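# Snap front cover on base, leave unit on conveyor

## Task

Press the front cover onto the base until it clicks into place, make sure the assembled unit is resting on the conveyor belt, and then release it so neither gripper is holding it.

## Robot and tools

Robot: two arms, left_arm and right_arm, each with six revolute joints plus a parallel two-finger gripper. The left_arm stands on the +y side of the table and the right_arm on the -y side; the names do not tell you which side of a camera image an arm appears on. Arm roots in the scene frame: left_arm at (-0.033, +0.229, 0) m, right_arm at (+0.041, -0.252, 0) m, both turned only slightly about z.

Scene frame: origin on the table top midway between the arms, +z up, +x outward across the table, +y toward the left_arm. Every gripper pose in a result uses this frame: end_effector_position in metres and end_effector_quat_wxyz. That position is the point between the finger pads, roughly 1 cm short of the fingertips. In the gripper's own frame the fingers extend along +z and separate along y. Reported hand positions can be somewhat wrong, more so when an arm is stretched far out.

Tool execute_actions. Argument actions is a list holding zero or one item. An empty list moves nothing and returns the state together with camera pictures. An item {"rows": [...], "steps": n} is a motion: n from 7 to 15 control steps (default 15), each step 1/30 s. rows holds 1 to 15 rows; row k is used on step k, and the final row is reused for any remaining steps. An item {"steps": n} without rows is a wait of up to 300 steps, counted from the previous result and including your reply time. Optional pictures: true attaches camera images to any result. A refused call sends nothing to the robot.

Each row is always 14 numbers, one flat list covering both arms: left_arm waist, shoulder, elbow, wrist pitch, wrist yaw, wrist roll, opening, then right_arm in the same seven-number order. Joint values are absolute target angles in radians (the same numbers Joint positions prints), not offsets. Stated ranges per arm: waist -2.618 to 3.054, shoulder 0.000 to 3.142, elbow 0.000 to 3.142, wrist pitch -1.571 to 1.571, wrist yaw -1.571 to 1.571, wrist roll -2.094 to 2.094. The real end stops may differ by up to 0.036 rad. A target more than 0.036 rad beyond a stated end, and farther out than the joint's current angle, gets the whole call refused; a target past the real end is clipped there and may produce a "joint sent to its limit" line, possibly referring to an earlier motion. Opening is an absolute value from -1 (closed) to +1 (fully open, pads about 0.094 m apart).

Motion limits: per step, each joint's target is kept within a lead of its measured angle (waist 0.202, shoulder 0.258, elbow 0.238, wrist pitch 0.573, wrist yaw and roll 0.522 rad), and the whole arm's targets are scaled back if the hand would move over 70 mm in one step. Far targets therefore take several calls. Each result is captured 7 steps before the motion ends; those last steps run while you compose the next reply. Between calls the arms keep heading to the last row sent, until everything nearly stops or a step is HELD.

Result lines: the state line gives both grippers' poses. Joint positions and Joint velocities list each arm's six joints (rad, rad/s) and then the pad gap (m, m/s). grip_measured is the measured finger opening on the same -1..1 scale you command, with a fixed per-gripper error near 1 mm. "joint command not followed" means the clearance check altered or blocked some joint targets; other parts of the row were applied. HELD marks steps where your row was partly or wholly not sent. MOTOR HOT warns from 75 °C; OVER-TEMPERATURE FAULT means an arm was stopped (at 90 °C for 10 s, and at 100 °C it goes limp and drops). Holding loads heats motors, so do not hold longer than needed.

Gripping: to hold a part, command an opening below grip_measured; about 0.03 below holds firmly, less holds lightly. Pad force caps around 50 to 62 N, lower for parts under 2 mm thick, with a brief spike on first contact. Occasional tugs on held parts or nudges to loose ones can happen, so grip securely.

zoom_image: camera (cam_head_left, cam_head_right, cam_left_wrist, cam_right_wrist) and region [x0, y0, x1, y1] in pixels of that camera's latest image, origin top-left, at most 504 by 504. Head images are 504x504, wrist images 616x616 fisheye. Calibration (K, distortion, T_world_to_cam) is given per camera and may be slightly off; wrist camera poses follow their arm's joint readings.

read_manual: optional section, only "licences"; returns licence text and moves nothing.

finished_scene: scene is the number of the scene to close. It ends that scene for good and reports whether the goal held, so call it only after the cover is seated, the unit sits on the conveyor, and both grippers have released it. Replying without any tool call ends everything.

Avoid: dropping parts or knocking anything off the table (that fails), slamming or pushing very hard, and letting the arms collide or press on each other, which can end the scene. Move smoothly and efficiently.

Each tool is called after "Request:" as name(argument=value, ...), one argument or row to a line, values as JSON.

## Session

Request:
execute_actions(
  actions=[],
)

Scene clock: 0.00 s of 5400.00 s.
left_arm: end_effector_position=(+0.4219, +0.0789, +0.3034) grip_measured=+1.000 end_effector_quat_wxyz=(+0.651, -0.595, +0.281, -0.377) | right_arm: end_effector_position=(+0.1876, -0.0847, +0.1571) grip_measured=+1.000 end_effector_quat_wxyz=(+0.223, +0.329, +0.873, +0.281)
Joint positions: left_arm=[-0.7    1.926  1.203  1.171 -1.259 -1.224  0.094] | right_arm=[ 1.295  0.744  0.698 -0.893  0.402  1.752  0.094]
Joint velocities: left_arm=[0.007 0.007 0.002 0.007 0.022 0.007 0.   ] | right_arm=[-0.007 -0.007 -0.017  0.051 -0.007 -0.007  0.   ]
Motor temperatures (°C, as the motors report them): left_arm=[30 28 29 28 30 27] | right_arm=[28 29 27 29 30 27]

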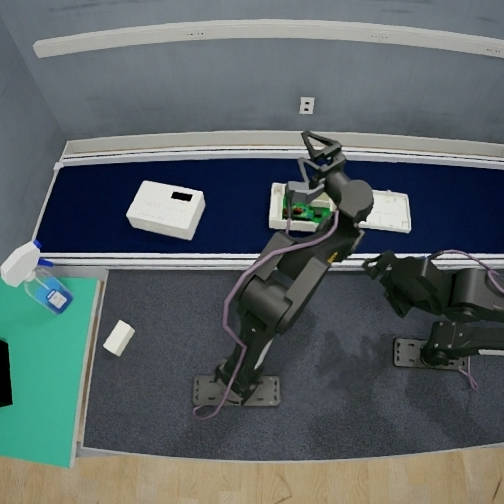

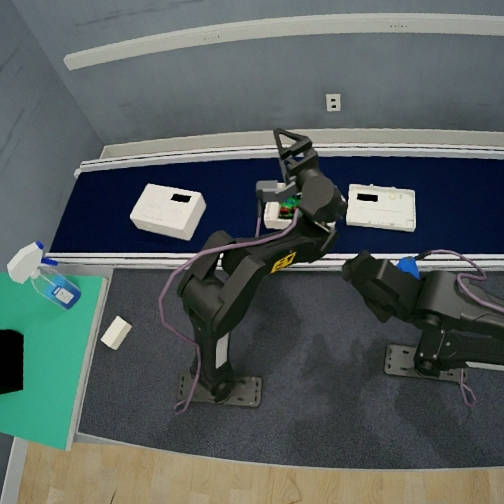

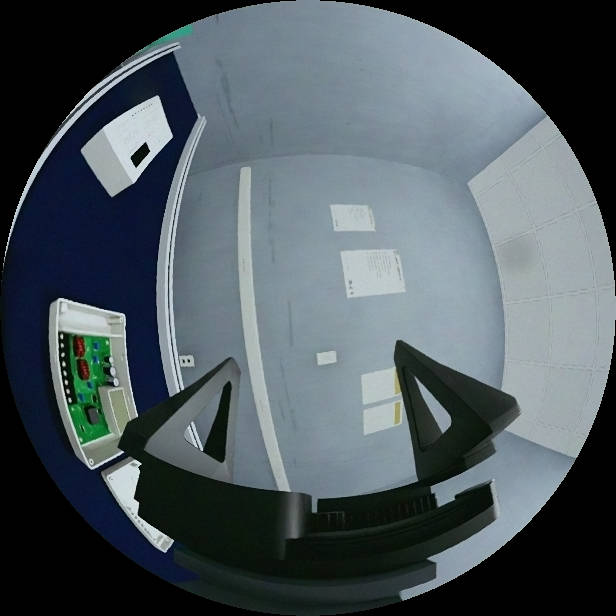

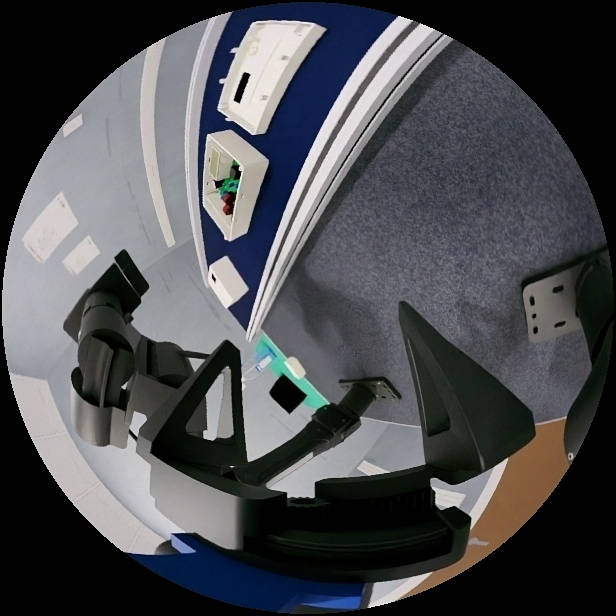

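Request:
execute_actions(
  actions=[
    {"rows":[[0.5,1.0,1.1,-0.8,0,0,1,0.6,0.6,0.9,-0.9,0,0,1]],"steps":15},
  ],
)

Request:
execute_actions(
  actions=[
    {"rows":[[0.9,0.7,0.9,-1,0,0,1,-0.7,0.6,0.9,-1,0,0,1]],"steps":15},
  ],
)

Request:
execute_actions(
  actions=[
    {"steps":40},
  ],
  pictures=true,
)

Request:
zoom_image(
  camera="cam_head_right",
  region=[240,150,440,260],
)

Request:
zoom_image(
  camera="cam_head_left",
  region=[240,150,440,260],
)

Scene clock: 0.90 s of 5400.00 s.
left_arm: end_effector_position=(+0.4260, +0.2219, +0.3684) grip_measured=+1.000 end_effector_quat_wxyz=(+0.704, -0.252, +0.661, -0.067) | right_arm: end_effector_position=(+0.2300, -0.1269, +0.2622) grip_measured=+1.000 end_effector_quat_wxyz=(+0.345, +0.188, +0.858, +0.331)
Joint positions: left_arm=[-0.209  1.381  1.102  0.28  -0.461 -0.458  0.094] | right_arm=[ 0.769  0.6    0.9   -0.875  0.076  1.029  0.094]
Joint velocities: left_arm=[ 2.361 -2.371  0.022 -3.07   2.835  2.762  0.   ] | right_arm=[-2.166 -0.105  0.042  0.051 -0.462 -2.791  0.   ]
Motor temperatures (°C, as the motors report them): left_arm=[30 29 29 28 30 27] | right_arm=[28 29 27 29 30 27]
Steps of this call (steps 1 to 19: nothing new was sent; steps 20 to 27: the first 8 steps of this action). Readings (joint positions):
20: left_arm=[-0.682 1.892 1.182 1.088 -1.178 -1.151] | right_arm=[1.267 0.737 0.715 -0.904 0.344 1.689]
21: left_arm=[-0.647 1.833 1.142 0.960 -1.068 -1.050] | right_arm=[1.208 0.720 0.746 -0.918 0.278 1.607]
23: left_arm=[-0.526 1.695 1.104 0.719 -0.863 -0.854] | right_arm=[1.069 0.666 0.826 -0.913 0.177 1.420]
27: the state above

Scene clock: 1.40 s of 5400.00 s.
left_arm: end_effector_position=(+0.1838, +0.4010, +0.2830) grip_measured=+1.000 end_effector_quat_wxyz=(+0.478, -0.303, +0.807, +0.169) | right_arm: end_effector_position=(+0.2535, -0.2676, +0.2433) grip_measured=+1.000 end_effector_quat_wxyz=(+0.436, +0.066, +0.898, -0.002)
Joint positions: left_arm=[ 0.604  0.764  0.943 -0.688 -0.07  -0.058  0.094] | right_arm=[ 0.053  0.6    0.9   -0.969 -0.     0.069  0.094]
Joint velocities: left_arm=[ 1.766 -0.589 -0.354 -1.692  0.359  0.286  0.   ] | right_arm=[-2.161  0.007 -0.007 -0.095 -0.066 -0.462  0.   ]
Motor temperatures (°C, as the motors report them): left_arm=[30 29 29 28 30 27] | right_arm=[28 29 27 29 30 27]
Steps of this call (steps 1 to 7: the last 7 steps of your previous action; steps 8 to 15: the first 8 steps of this action). Readings (joint positions):
8: left_arm=[0.304 0.967 1.096 -0.294 -0.152 -0.129] | right_arm=[0.574 0.600 0.900 -0.895 0.009 0.287]
9: left_arm=[0.340 0.937 1.065 -0.339 -0.141 -0.118] | right_arm=[0.503 0.600 0.900 -0.911 0.004 0.231]
11: left_arm=[0.413 0.868 1.009 -0.453 -0.118 -0.097] | right_arm=[0.352 0.600 0.900 -0.940 0.002 0.152]
15: the state above

Scene clock: 2.73 s of 5400.00 s.
left_arm: end_effector_position=(+0.1026, +0.4086, +0.2207) grip_measured=+1.000 end_effector_quat_wxyz=(+0.338, -0.411, +0.830, +0.170) | right_arm: end_effector_position=(+0.1833, -0.4060, +0.2390) grip_measured=+1.000 end_effector_quat_wxyz=(+0.390, +0.368, +0.826, -0.171)
Joint positions: left_arm=[ 0.892  0.721  0.911 -0.986 -0.012 -0.007  0.094] | right_arm=[-0.694  0.6    0.9   -0.991  0.005  0.012  0.094]
Joint velocities: left_arm=[-0.012 -0.007  0.012 -0.007  0.007  0.037  0.   ] | right_arm=[ 0.002  0.002 -0.002  0.022  0.007 -0.007  0.   ]
Motor temperatures (°C, as the motors report them): left_arm=[30 29 29 29 30 27] | right_arm=[28 29 27 29 30 27]
Kept back: nothing.
Steps of this call (steps 1 to 7: the last 7 steps of your previous action; steps 8 to 30: the robot went on to your last target; steps 31 to 40: nothing new was sent). Readings (joint positions):
1: left_arm=[0.671 0.745 0.932 -0.745 -0.057 -0.048] | right_arm=[-0.022 0.600 0.900 -0.972 -0.000 0.057]
2: left_arm=[0.744 0.732 0.923 -0.797 -0.048 -0.039] | right_arm=[-0.097 0.600 0.900 -0.975 -0.001 0.048]
4: left_arm=[0.858 0.721 0.913 -0.875 -0.045 -0.029] | right_arm=[-0.247 0.600 0.900 -0.979 -0.001 0.035]
8: left_arm=[0.892 0.721 0.911 -0.948 -0.030 -0.016] | right_arm=[-0.547 0.600 0.900 -0.982 -0.002 0.021]
40: the state above
All arms were judged still, so your last target was given up. Only a new action makes them travel on or press farther. Fingers that are still opening or closing keep moving.
camera_calibration (this result's frames):
cam_left_wrist: T_world_to_cam=[[0.732511, -0.671366, -0.112675, 0.22896], [-0.678175, -0.705274, -0.20656, 0.436808], [0.0592107, 0.227721, -0.971925, 0.217118], [0, 0, 0, 1]] pos_world=[0.115661, 0.412343, 0.327048]
cam_right_wrist: T_world_to_cam=[[-0.842875, -0.463386, -0.27356, 0.0309847], [-0.474109, 0.879962, -0.0297827, 0.463735], [0.254523, 0.104594, -0.961394, 0.319939], [0, 0, 0, 1]] pos_world=[0.164545, -0.427175, 0.329875]

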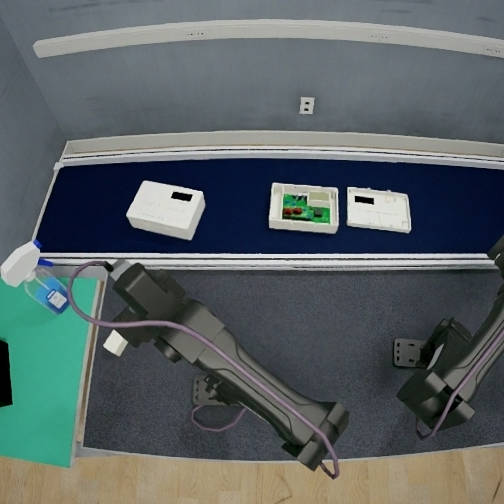

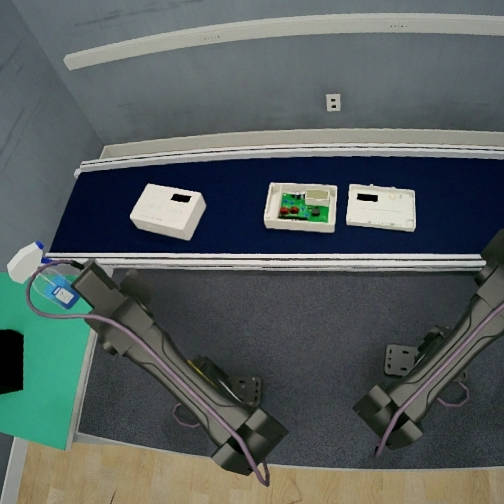

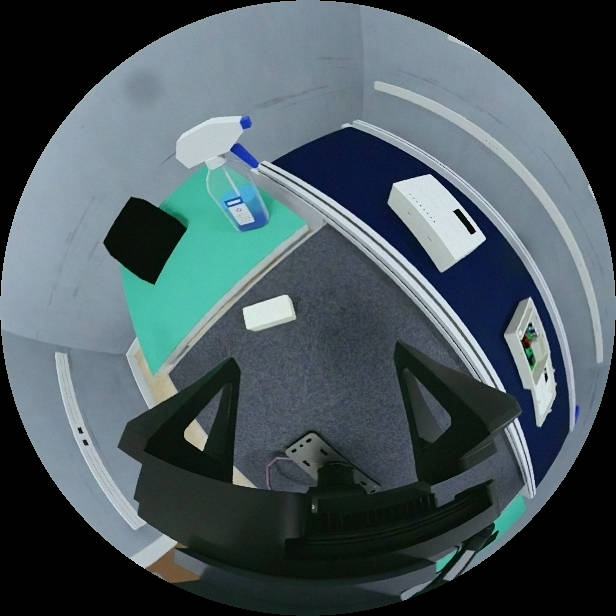

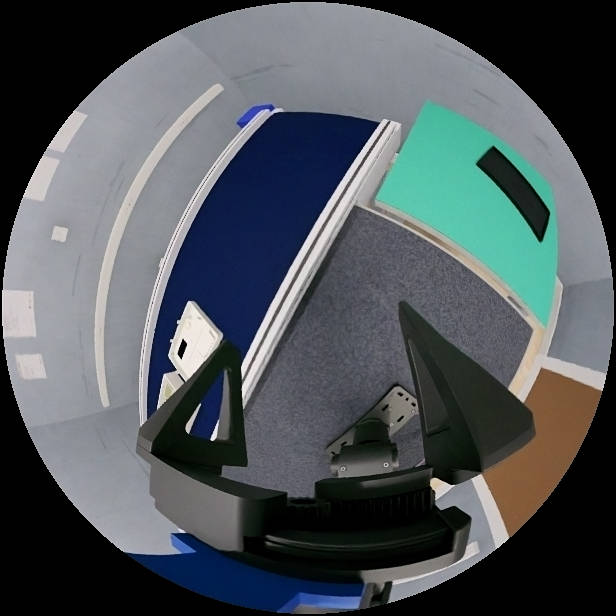

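Region (240, 150, 440, 260) of cam_head_right's 504x504 image, scaled by 2.520, with more detail than that image has; it fills the top 277 rows of this view, and the rest is white.

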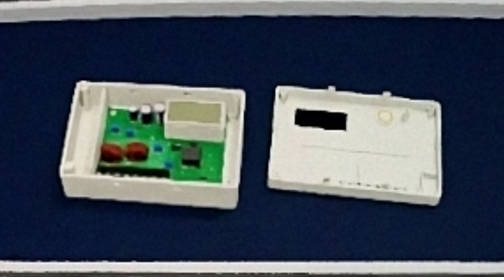

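Region (240, 150, 440, 260) of cam_head_left's 504x504 image, scaled by 2.520, with more detail than that image has; it fills the top 277 rows of this view, and the rest is white.

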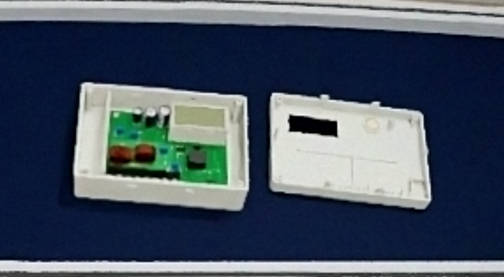

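Request:
execute_actions(
  actions=[
    {"rows":[[0.9,0.7,0.9,-1,0,0,1,0.142,1.5,1.6,-1.245,0,0.09,0.2]],"steps":15},
  ],
)

Request:
execute_actions(
  actions=[
    {"rows":[[0.9,0.7,0.9,-1,0,0,1,0.142,2.072,1.746,-1.245,0,0.09,-0.3]],"steps":15},
  ],
)

Request:
execute_actions(
  actions=[
    {"steps":25},
  ],
  pictures=true,
)

Scene clock: 4.47 s of 5400.00 s.
left_arm: end_effector_position=(+0.1026, +0.4085, +0.2207) grip_measured=+1.000 end_effector_quat_wxyz=(+0.338, -0.411, +0.830, +0.169) | right_arm: end_effector_position=(+0.3285, -0.3421, +0.2973) grip_measured=+0.202 end_effector_quat_wxyz=(+0.323, +0.175, +0.929, -0.044)
Joint positions: left_arm=[ 0.892  0.721  0.911 -0.986 -0.011 -0.007  0.094] | right_arm=[-0.167  1.223  1.507 -1.191  0.015  0.069  0.056]
Joint velocities: left_arm=[-0.007 -0.012  0.007  0.007  0.007  0.022  0.   ] | right_arm=[ 1.722  2.161  1.717  0.286 -0.066  0.037 -0.   ]
Motor temperatures (°C, as the motors report them): left_arm=[30 29 29 29 30 27] | right_arm=[28 29 28 29 30 27]
Steps of this call (steps 1 to 44: nothing new was sent; steps 45 to 52: the first 8 steps of this action). Readings (joint positions):
45: left_arm=[0.892 0.721 0.911 -0.986 -0.011 -0.007] | right_arm=[-0.662 0.634 0.939 -1.048 0.017 0.024]
46: left_arm=[0.892 0.721 0.911 -0.986 -0.011 -0.007] | right_arm=[-0.589 0.707 1.017 -1.124 0.018 0.036]
48: left_arm=[0.892 0.721 0.911 -0.986 -0.011 -0.007] | right_arm=[-0.440 0.879 1.186 -1.178 0.016 0.053]
52: the state above

Scene clock: 4.97 s of 5400.00 s.
left_arm: end_effector_position=(+0.1026, +0.4085, +0.2207) grip_measured=+1.000 end_effector_quat_wxyz=(+0.338, -0.411, +0.830, +0.169) | right_arm: end_effector_position=(+0.4473, -0.2412, +0.1009) grip_measured=-0.298 end_effector_quat_wxyz=(+0.042, +0.029, +0.999, +0.006)
Joint positions: left_arm=[ 0.892  0.721  0.911 -0.986 -0.011 -0.007  0.094] | right_arm=[ 0.151  2.016  1.742 -1.212 -0.008  0.078  0.033]
Joint velocities: left_arm=[-0.002  0.017 -0.007 -0.095  0.022 -0.007  0.   ] | right_arm=[-0.012  1.726 -0.007 -0.007  0.022 -0.051 -0.001]
Motor temperatures (°C, as the motors report them): left_arm=[30 29 29 29 30 27] | right_arm=[28 29 28 29 30 27]
Steps of this call (steps 1 to 7: the last 7 steps of your previous action; steps 8 to 15: the first 8 steps of this action). Readings (joint positions):
8: left_arm=[0.892 0.721 0.911 -0.986 -0.011 -0.007] | right_arm=[0.157 1.586 1.609 -1.229 -0.008 0.077]
9: left_arm=[0.892 0.721 0.911 -0.986 -0.011 -0.007] | right_arm=[0.157 1.645 1.668 -1.256 -0.008 0.078]
11: left_arm=[0.892 0.721 0.911 -0.986 -0.011 -0.007] | right_arm=[0.153 1.770 1.733 -1.227 -0.008 0.078]
15: the state above

Scene clock: 5.80 s of 5400.00 s.
left_arm: end_effector_position=(+0.1026, +0.4085, +0.2207) grip_measured=+1.000 end_effector_quat_wxyz=(+0.338, -0.411, +0.830, +0.169) | right_arm: end_effector_position=(+0.4353, -0.2418, +0.0663) grip_measured=-0.298 end_effector_quat_wxyz=(-0.015, +0.030, +0.999, +0.003)
Joint positions: left_arm=[ 0.892  0.721  0.911 -0.986 -0.011 -0.007  0.094] | right_arm=[ 0.15   2.095  1.726 -1.232 -0.008  0.08   0.033]
Joint velocities: left_arm=[-0.012  0.022 -0.022 -0.066 -0.007 -0.037  0.   ] | right_arm=[ 0.012  0.002  0.017 -0.037 -0.007 -0.007 -0.001]
Motor temperatures (°C, as the motors report them): left_arm=[30 29 29 29 30 27] | right_arm=[28 29 28 29 30 27]
Kept back: nothing.
Steps of this call (steps 1 to 7: the last 7 steps of your previous action; steps 8 to 25: the robot went on to your last target). Readings (joint positions):
1: left_arm=[0.892 0.721 0.911 -0.986 -0.011 -0.007] | right_arm=[0.151 2.068 1.739 -1.212 -0.008 0.078]
2: left_arm=[0.892 0.721 0.911 -0.986 -0.011 -0.007] | right_arm=[0.151 2.106 1.732 -1.212 -0.008 0.079]
4: left_arm=[0.892 0.721 0.911 -0.986 -0.011 -0.007] | right_arm=[0.151 2.141 1.719 -1.219 -0.008 0.079]
8: left_arm=[0.892 0.721 0.911 -0.986 -0.011 -0.007] | right_arm=[0.151 2.118 1.717 -1.229 -0.008 0.079]
25: the state above
camera_calibration (this result's frames):
cam_left_wrist: T_world_to_cam=[[0.732356, -0.67158, -0.112405, 0.228937], [-0.678319, -0.705128, -0.206588, 0.436776], [0.0594802, 0.227542, -0.97195, 0.217175], [0, 0, 0, 1]] pos_world=[0.115693, 0.412316, 0.327049]
cam_right_wrist: T_world_to_cam=[[-0.403572, -0.914935, 0.00479322, -0.0466059], [-0.604566, 0.270595, 0.749185, 0.291355], [-0.686753, 0.299453, -0.662343, 0.509623], [0, 0, 0, 1]] pos_world=[0.507319, -0.274089, 0.11949]

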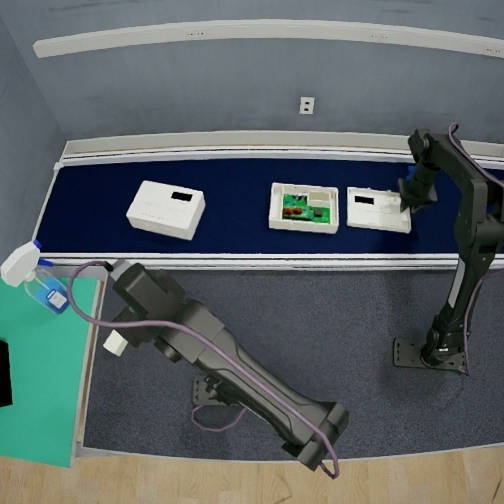

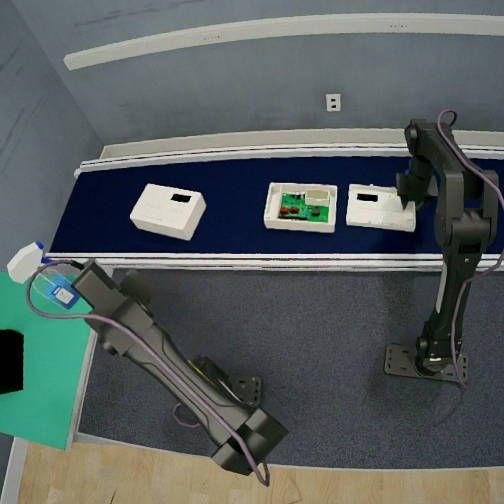

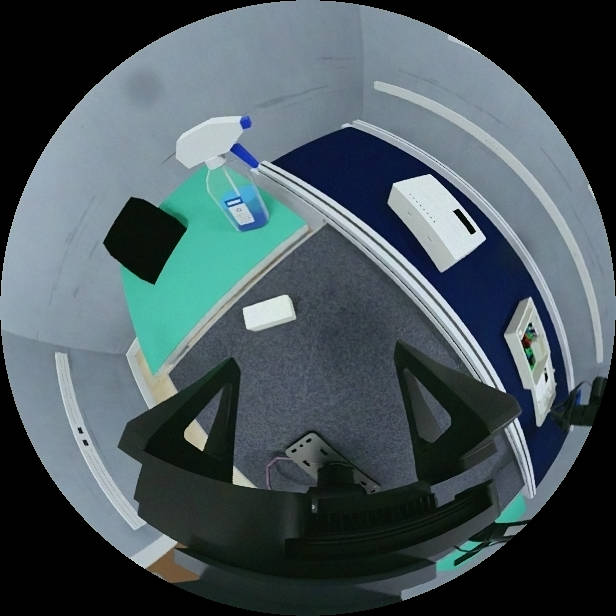

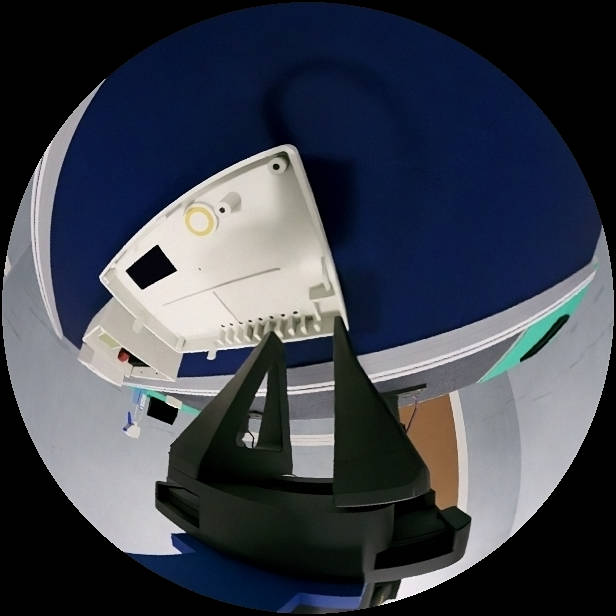

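Request:
execute_actions(
  actions=[
    {"rows":[[0.9,0.7,0.9,-1,0,0,1,0.13,2.08,1.73,-1.21,0,0.07,-0.3],[0.9,0.7,0.9,-1,0,0,1,0.115,2.085,1.72,-1.19,0,0.07,-0.3],[0.9,0.7,0.9,-1,0,0,1,0.115,2.09,1.71,-1.17,0,0.07,-0.3],[0.9,0.7,0.9,-1,0,0,1,0.115,2.095,1.70,-1.15,0,0.07,-0.3],[0.9,0.7,0.9,-1,0,0,1,0.115,2.1,1.685,-1.13,0,0.07,-0.3],[0.9,0.7,0.9,-1,0,0,1,0.115,2.11,1.67,-1.105,0,0.07,-0.3]],"steps":15},
  ],
)

Request:
execute_actions(
  actions=[
    {"steps":15},
  ],
  pictures=true,
)

Request:
zoom_image(
  camera="cam_head_left",
  region=[340,150,460,250],
)

Scene clock: 6.50 s of 5400.00 s.
left_arm: end_effector_position=(+0.1026, +0.4085, +0.2207) grip_measured=+1.000 end_effector_quat_wxyz=(+0.338, -0.411, +0.830, +0.169) | right_arm: end_effector_position=(+0.4409, -0.2549, +0.0542) grip_measured=-0.298 end_effector_quat_wxyz=(-0.002, +0.046, +0.999, +0.004)
Joint positions: left_arm=[ 0.892  0.721  0.911 -0.986 -0.011 -0.006  0.094] | right_arm=[ 0.118  2.099  1.684 -1.16  -0.008  0.08   0.033]
Joint velocities: left_arm=[ 0.022 -0.022 -0.007 -0.007 -0.022 -0.051  0.   ] | right_arm=[-0.056  0.11  -0.198  0.183 -0.007  0.037  0.001]
Motor temperatures (°C, as the motors report them): left_arm=[30 29 29 29 30 27] | right_arm=[28 30 28 29 30 27]
Steps of this call (steps 1 to 13: the robot went on to your last target; steps 14 to 21: the first 8 steps of this action). Readings (joint positions):
14: left_arm=[0.892 0.721 0.911 -0.986 -0.011 -0.007] | right_arm=[0.150 2.095 1.726 -1.231 -0.008 0.080]
15: left_arm=[0.892 0.721 0.911 -0.986 -0.011 -0.007] | right_arm=[0.147 2.095 1.726 -1.229 -0.008 0.080]
17: left_arm=[0.892 0.721 0.911 -0.986 -0.011 -0.007] | right_arm=[0.136 2.095 1.720 -1.212 -0.008 0.080]
21: the state above

Scene clock: 7.00 s of 5400.00 s.
left_arm: end_effector_position=(+0.1026, +0.4085, +0.2207) grip_measured=+1.000 end_effector_quat_wxyz=(+0.338, -0.411, +0.830, +0.169) | right_arm: end_effector_position=(+0.4456, -0.2554, +0.0459) grip_measured=-0.298 end_effector_quat_wxyz=(+0.003, +0.047, +0.999, +0.004)
Joint positions: left_arm=[ 0.892  0.721  0.911 -0.986 -0.011 -0.006  0.094] | right_arm=[ 0.116  2.113  1.672 -1.123 -0.008  0.08   0.033]
Joint velocities: left_arm=[-0.002 -0.007 -0.007 -0.051 -0.022 -0.051  0.   ] | right_arm=[ 0.002 -0.027 -0.017 -0.037 -0.037 -0.037 -0.001]
Motor temperatures (°C, as the motors report them): left_arm=[30 29 29 29 30 27] | right_arm=[28 30 28 29 30 27]
Kept back: nothing.
Steps of this call (steps 1 to 7: the last 7 steps of your previous action; steps 8 to 15: the robot went on to your last target). Readings (joint positions):
1: left_arm=[0.892 0.721 0.911 -0.986 -0.011 -0.006] | right_arm=[0.116 2.103 1.679 -1.153 -0.008 0.080]
2: left_arm=[0.892 0.721 0.911 -0.986 -0.011 -0.006] | right_arm=[0.116 2.107 1.675 -1.148 -0.008 0.080]
4: left_arm=[0.892 0.721 0.911 -0.986 -0.011 -0.006] | right_arm=[0.116 2.112 1.672 -1.139 -0.008 0.080]
8: left_arm=[0.892 0.721 0.911 -0.986 -0.011 -0.006] | right_arm=[0.116 2.113 1.672 -1.129 -0.008 0.080]
15: the state above
camera_calibration (this result's frames):
cam_left_wrist: T_world_to_cam=[[0.732149, -0.671761, -0.112669, 0.229091], [-0.678555, -0.70491, -0.206556, 0.436705], [0.059335, 0.227682, -0.971926, 0.217127], [0, 0, 0, 1]] pos_world=[0.115716, 0.412295, 0.327047]
cam_right_wrist: T_world_to_cam=[[-0.434292, -0.900713, -0.0102908, -0.0367911], [-0.622053, 0.29163, 0.726637, 0.330796], [-0.651491, 0.321974, -0.686944, 0.498396], [0, 0, 0, 1]] pos_world=[0.514495, -0.290079, 0.101623]

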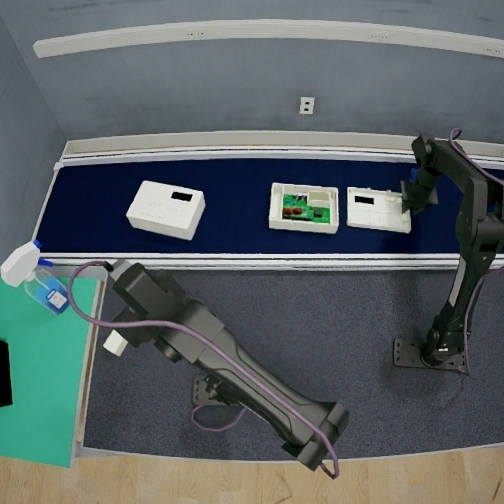

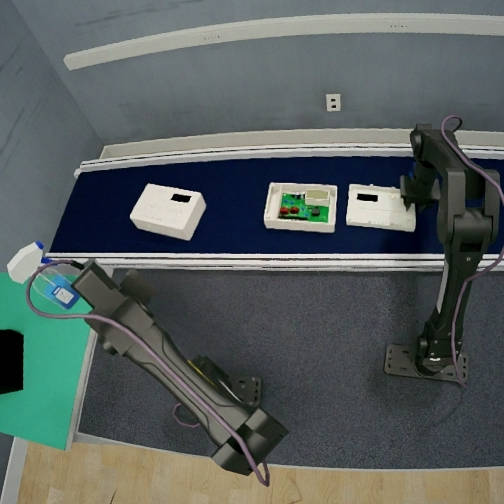

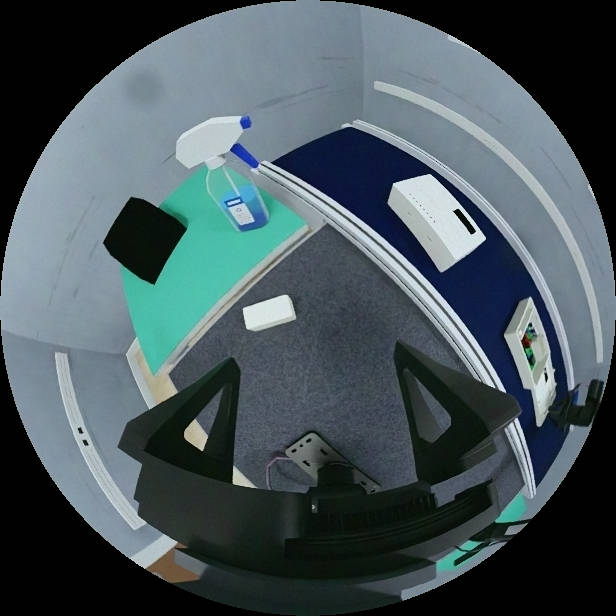

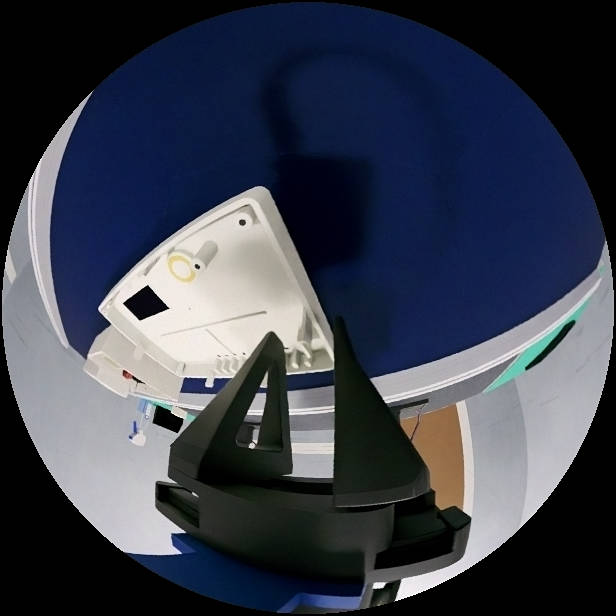

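Region (340, 150, 460, 250) of cam_head_left's 504x504 image, scaled by 4.200, with more detail than that image has.

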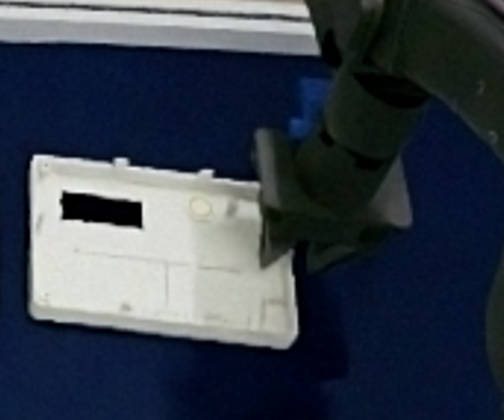

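Request:
execute_actions(
  actions=[
    {"rows":[[0.9,0.7,0.9,-1,0,0,1,0.12,2.12,1.655,-1.08,0,0.07,-0.3],[0.9,0.7,0.9,-1,0,0,1,0.12,2.13,1.64,-1.06,0,0.07,-0.3],[0.9,0.7,0.9,-1,0,0,1,0.12,2.14,1.625,-1.04,0,0.07,-0.3],[0.9,0.7,0.9,-1,0,0,1,0.12,2.15,1.61,-1.02,0,0.07,-0.3]],"steps":15},
  ],
)

Request:
execute_actions(
  actions=[
    {"steps":15},
  ],
  pictures=true,
)

Scene clock: 7.70 s of 5400.00 s.
left_arm: end_effector_position=(+0.1026, +0.4085, +0.2207) grip_measured=+1.000 end_effector_quat_wxyz=(+0.338, -0.411, +0.830, +0.169) | right_arm: end_effector_position=(+0.4469, -0.2559, +0.0274) grip_measured=-0.299 end_effector_quat_wxyz=(+0.005, +0.047, +0.999, +0.004)
Joint positions: left_arm=[ 0.892  0.721  0.911 -0.986 -0.011 -0.006  0.094] | right_arm=[ 0.116  2.132  1.627 -1.055 -0.007  0.079  0.033]
Joint velocities: left_arm=[-0.012 -0.012 -0.027  0.022 -0.051  0.022  0.   ] | right_arm=[-0.007 -0.002  0.012 -0.007  0.081  0.007 -0.001]
Motor temperatures (°C, as the motors report them): left_arm=[30 29 29 29 30 27] | right_arm=[28 30 28 29 30 27]
Steps of this call (steps 1 to 13: the robot went on to your last target; steps 14 to 21: the first 8 steps of this action). Readings (joint positions):
14: left_arm=[0.892 0.721 0.911 -0.986 -0.011 -0.006] | right_arm=[0.116 2.113 1.670 -1.119 -0.008 0.080]
15: left_arm=[0.892 0.721 0.911 -0.986 -0.011 -0.006] | right_arm=[0.116 2.113 1.665 -1.110 -0.008 0.080]
17: left_arm=[0.892 0.721 0.911 -0.986 -0.011 -0.006] | right_arm=[0.116 2.117 1.646 -1.085 -0.008 0.080]
21: the state above

Scene clock: 8.20 s of 5400.00 s.
left_arm: end_effector_position=(+0.1026, +0.4085, +0.2207) grip_measured=+1.000 end_effector_quat_wxyz=(+0.338, -0.411, +0.830, +0.169) | right_arm: end_effector_position=(+0.4477, -0.2559, +0.0274) grip_measured=-0.299 end_effector_quat_wxyz=(+0.006, +0.047, +0.999, +0.004)
Joint positions: left_arm=[ 0.892  0.721  0.911 -0.986 -0.011 -0.006  0.094] | right_arm=[ 0.116  2.132  1.627 -1.052 -0.007  0.078  0.033]
Joint velocities: left_arm=[ 0.007  0.007  0.002  0.037  0.022 -0.037  0.   ] | right_arm=[-0.007 -0.002  0.002 -0.007  0.007  0.066  0.   ]
Motor temperatures (°C, as the motors report them): left_arm=[30 29 29 29 30 27] | right_arm=[28 30 28 29 30 27]
Kept back: nothing.
Steps of this call (steps 1 to 7: the last 7 steps of your previous action; steps 8 to 15: the robot went on to your last target). Readings (joint positions):
1: left_arm=[0.892 0.721 0.911 -0.986 -0.011 -0.006] | right_arm=[0.116 2.132 1.627 -1.053 -0.007 0.079]
2: left_arm=[0.892 0.721 0.911 -0.986 -0.011 -0.006] | right_arm=[0.116 2.132 1.627 -1.052 -0.007 0.078]
4: left_arm=[0.892 0.721 0.911 -0.986 -0.011 -0.006] | right_arm=[0.116 2.132 1.627 -1.052 -0.007 0.078]
8: left_arm=[0.892 0.721 0.911 -0.986 -0.011 -0.006] | right_arm=[0.116 2.132 1.627 -1.052 -0.007 0.078]
15: the state above
All arms were judged still, so your last target was given up. Only a new action makes them travel on or press farther. Fingers that are still opening or closing keep moving.
camera_calibration (this result's frames):
cam_left_wrist: T_world_to_cam=[[0.732149, -0.671761, -0.112669, 0.229091], [-0.678555, -0.70491, -0.206556, 0.436705], [0.059335, 0.227682, -0.971926, 0.217127], [0, 0, 0, 1]] pos_world=[0.115716, 0.412295, 0.327047]
cam_right_wrist: T_world_to_cam=[[-0.433887, -0.900888, -0.0119744, -0.0367258], [-0.626852, 0.292306, 0.722228, 0.348128], [-0.647146, 0.320871, -0.691551, 0.48519], [0, 0, 0, 1]] pos_world=[0.516278, -0.290529, 0.0836662]

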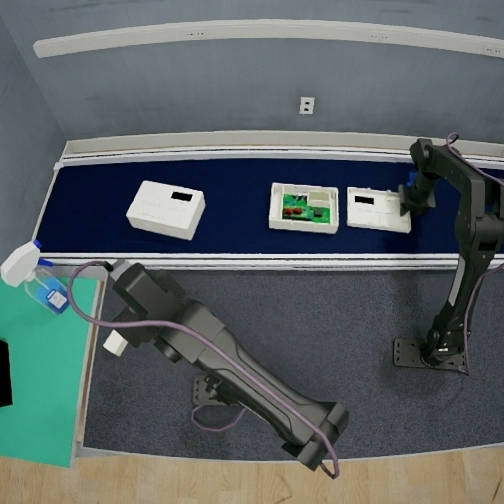

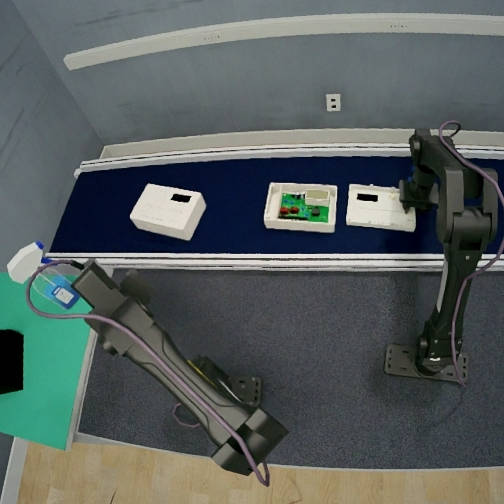

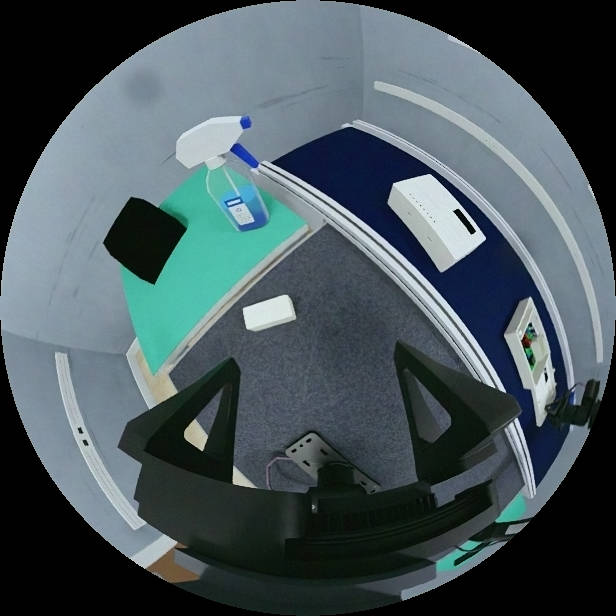

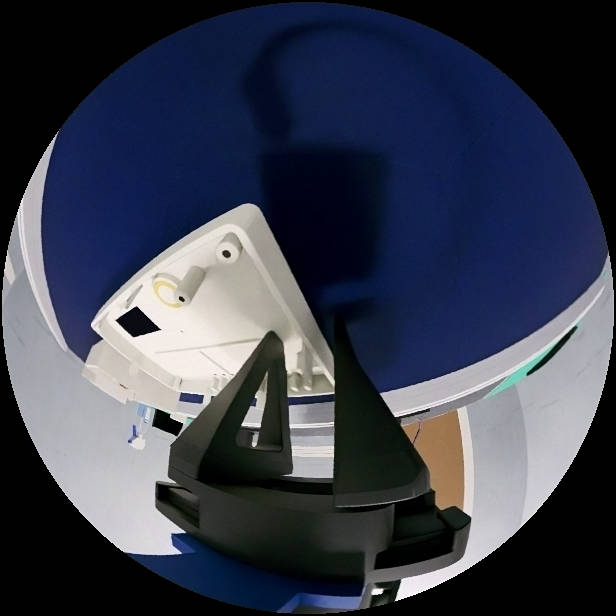

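Request:
execute_actions(
  actions=[
    {"rows":[[0.9,0.7,0.9,-1,0,0,1,0.116,2.128,1.635,-1.055,0,0.08,-0.6],[0.9,0.7,0.9,-1,0,0,1,0.116,2.128,1.635,-1.055,0,0.08,-0.8],[0.9,0.7,0.9,-1,0,0,1,0.116,2.128,1.635,-1.055,0,0.08,-1]],"steps":15},
  ],
)

Request:
execute_actions(
  actions=[
    {"rows":[[0.9,0.7,0.9,-1,0,0,1,0.116,2.12,1.66,-1.09,0,0.08,-1],[0.9,0.7,0.9,-1,0,0,1,0.116,2.115,1.69,-1.13,0,0.08,-1],[0.9,0.7,0.9,-1,0,0,1,0.116,2.11,1.72,-1.17,0,0.08,-1],[0.9,0.7,0.9,-1,0,0,1,0.116,2.105,1.75,-1.21,0,0.08,-1],[0.9,0.7,0.9,-1,0,0,1,0.116,2.1,1.79,-1.25,0,0.08,-1],[0.9,0.7,0.9,-1,0,0,1,0.116,2.095,1.83,-1.29,0,0.08,-1],[0.9,0.7,0.9,-1,0,0,1,0.116,2.09,1.87,-1.34,0,0.08,-1],[0.9,0.7,0.9,-1,0,0,1,0.116,2.085,1.92,-1.39,0,0.08,-1],[0.9,0.7,0.9,-1,0,0,1,0.116,2.085,1.97,-1.44,0,0.08,-1],[0.9,0.7,0.9,-1,0,0,1,0.116,2.085,2.02,-1.49,0,0.08,-1],[0.9,0.7,0.9,-1,0,0,1,0.116,2.085,2.07,-1.54,0,0.08,-1],[0.9,0.7,0.9,-1,0,0,1,0.116,2.085,2.12,-1.57,0,0.08,-1]],"steps":15},
  ],
)

Request:
execute_actions(
  actions=[
    {"steps":12},
  ],
  pictures=true,
)

Scene clock: 9.10 s of 5400.00 s.
left_arm: end_effector_position=(+0.1026, +0.4085, +0.2207) grip_measured=+1.000 end_effector_quat_wxyz=(+0.338, -0.411, +0.830, +0.169) | right_arm: end_effector_position=(+0.4476, -0.2558, +0.0274) grip_measured=-0.926 end_effector_quat_wxyz=(+0.006, +0.047, +0.999, +0.004)
Joint positions: left_arm=[ 0.892  0.721  0.911 -0.986 -0.011 -0.006  0.094] | right_arm=[ 0.116  2.132  1.627 -1.052 -0.007  0.078  0.003]
Joint velocities: left_arm=[ 0.002  0.002 -0.017 -0.081  0.022 -0.007  0.   ] | right_arm=[ 0.022 -0.012 -0.017  0.007  0.051  0.007  0.   ]
Motor temperatures (°C, as the motors report them): left_arm=[30 29 29 30 30 27] | right_arm=[28 30 28 29 30 27]
Steps of this call (steps 1 to 19: nothing new was sent; steps 20 to 27: the first 8 steps of this action). Readings (joint positions):
20: left_arm=[0.892 0.721 0.911 -0.986 -0.011 -0.006] | right_arm=[0.116 2.132 1.627 -1.052 -0.011 0.078]
21: left_arm=[0.892 0.721 0.911 -0.986 -0.011 -0.006] | right_arm=[0.116 2.132 1.627 -1.052 -0.015 0.078]
23: left_arm=[0.892 0.721 0.911 -0.986 -0.011 -0.006] | right_arm=[0.116 2.132 1.627 -1.052 -0.009 0.078]
27: the state above

Scene clock: 9.60 s of 5400.00 s.
left_arm: end_effector_position=(+0.1026, +0.4085, +0.2207) grip_measured=+1.000 end_effector_quat_wxyz=(+0.338, -0.411, +0.830, +0.169) | right_arm: end_effector_position=(+0.4568, -0.2564, +0.0729) grip_measured=-0.926 end_effector_quat_wxyz=(+0.008, +0.047, +0.999, +0.002)
Joint positions: left_arm=[ 0.892  0.721  0.911 -0.986 -0.011 -0.006  0.094] | right_arm=[ 0.116  2.135  1.813 -1.234 -0.004  0.078  0.003]
Joint velocities: left_arm=[ 0.002 -0.002 -0.007 -0.007 -0.081  0.022  0.   ] | right_arm=[-0.017 -0.002  1.321 -1.018  0.066  0.022 -0.001]
Motor temperatures (°C, as the motors report them): left_arm=[30 29 30 30 30 27] | right_arm=[28 30 28 29 30 27]
Steps of this call (steps 1 to 7: the last 7 steps of your previous action; steps 8 to 15: the first 8 steps of this action). Readings (joint positions):
8: left_arm=[0.892 0.721 0.911 -0.986 -0.011 -0.006] | right_arm=[0.116 2.132 1.630 -1.056 -0.007 0.078]
9: left_arm=[0.892 0.721 0.911 -0.986 -0.011 -0.006] | right_arm=[0.116 2.133 1.637 -1.065 -0.006 0.078]
11: left_arm=[0.892 0.721 0.911 -0.986 -0.011 -0.006] | right_arm=[0.116 2.135 1.669 -1.109 -0.005 0.078]
15: the state above

Scene clock: 10.00 s of 5400.00 s.
left_arm: end_effector_position=(+0.1026, +0.4085, +0.2207) grip_measured=+1.000 end_effector_quat_wxyz=(+0.338, -0.411, +0.830, +0.169) | right_arm: end_effector_position=(+0.4508, -0.2564, +0.1635) grip_measured=-0.926 end_effector_quat_wxyz=(+0.030, +0.047, +0.998, +0.003)
Joint positions: left_arm=[ 0.892  0.721  0.911 -0.986 -0.011 -0.006  0.094] | right_arm=[ 0.116  2.092  2.107 -1.526 -0.004  0.078  0.003]
Joint velocities: left_arm=[-0.007  0.002  0.007 -0.007 -0.095  0.022  0.   ] | right_arm=[-0.022  0.051 -0.017 -0.271 -0.051 -0.007 -0.001]
Motor temperatures (°C, as the motors report them): left_arm=[30 29 30 30 30 27] | right_arm=[28 31 28 29 30 27]
Kept back: nothing.
Steps of this call (steps 1 to 7: the last 7 steps of your previous action; steps 8 to 12: the robot went on to your last target). Readings (joint positions):
1: left_arm=[0.892 0.721 0.911 -0.986 -0.011 -0.006] | right_arm=[0.116 2.135 1.860 -1.270 -0.004 0.078]
2: left_arm=[0.892 0.721 0.911 -0.986 -0.011 -0.006] | right_arm=[0.116 2.135 1.910 -1.308 -0.004 0.078]
4: left_arm=[0.892 0.721 0.911 -0.986 -0.011 -0.006] | right_arm=[0.116 2.133 2.011 -1.386 -0.004 0.078]
8: left_arm=[0.892 0.721 0.911 -0.986 -0.011 -0.006] | right_arm=[0.116 2.099 2.102 -1.471 -0.004 0.078]
12: the state above
camera_calibration (this result's frames):
cam_left_wrist: T_world_to_cam=[[0.732149, -0.671761, -0.112669, 0.229091], [-0.678555, -0.70491, -0.206556, 0.436705], [0.059335, 0.227682, -0.971926, 0.217127], [0, 0, 0, 1]] pos_world=[0.115716, 0.412295, 0.327047]
cam_right_wrist: T_world_to_cam=[[-0.432674, -0.901082, -0.0290631, -0.0319277], [-0.66032, 0.294789, 0.690708, 0.272869], [-0.613817, 0.318042, -0.72255, 0.570743], [0, 0, 0, 1]] pos_world=[0.516698, -0.290729, 0.22299]

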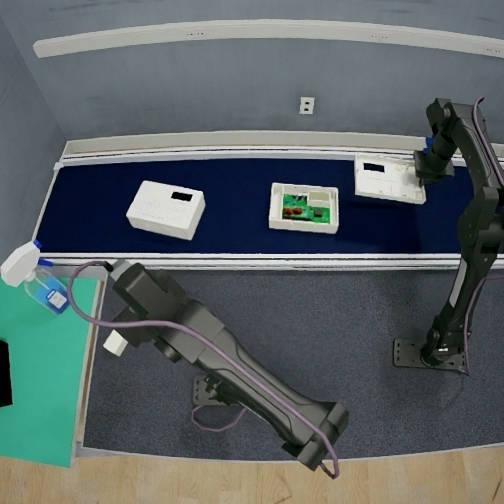

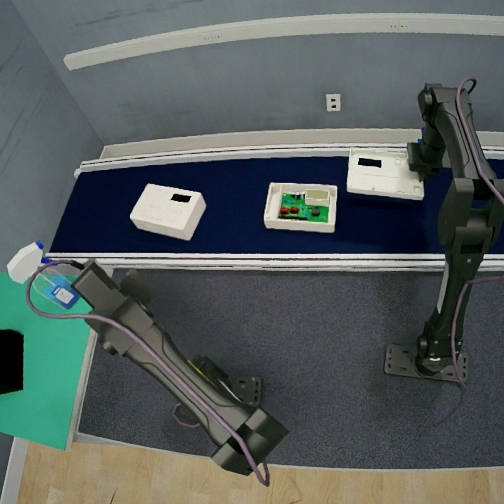

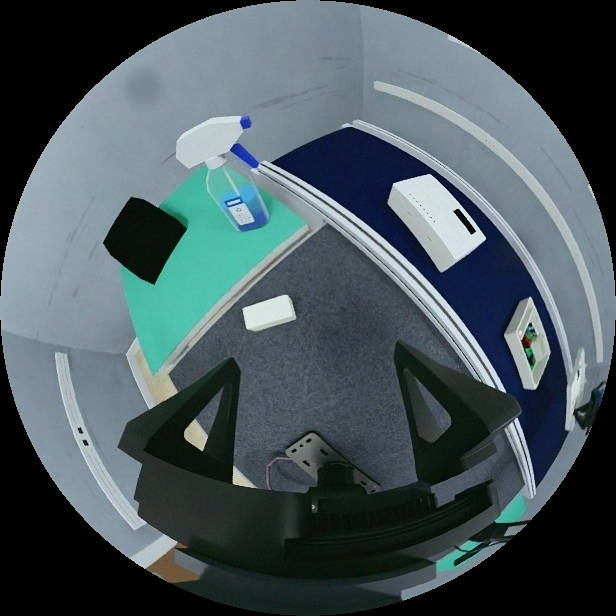

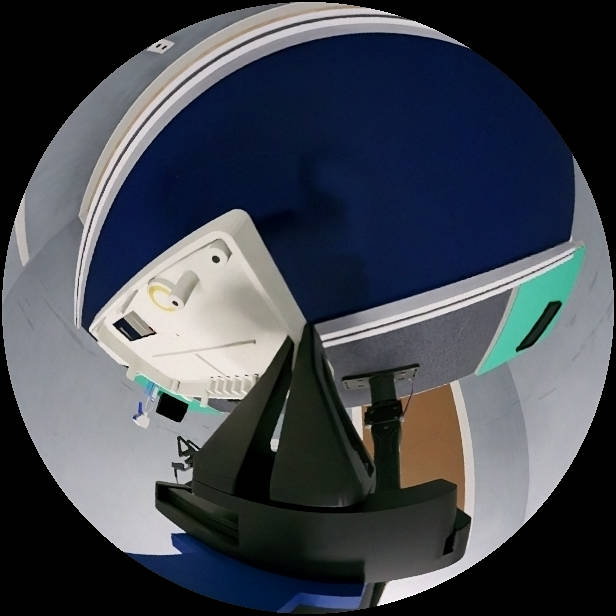

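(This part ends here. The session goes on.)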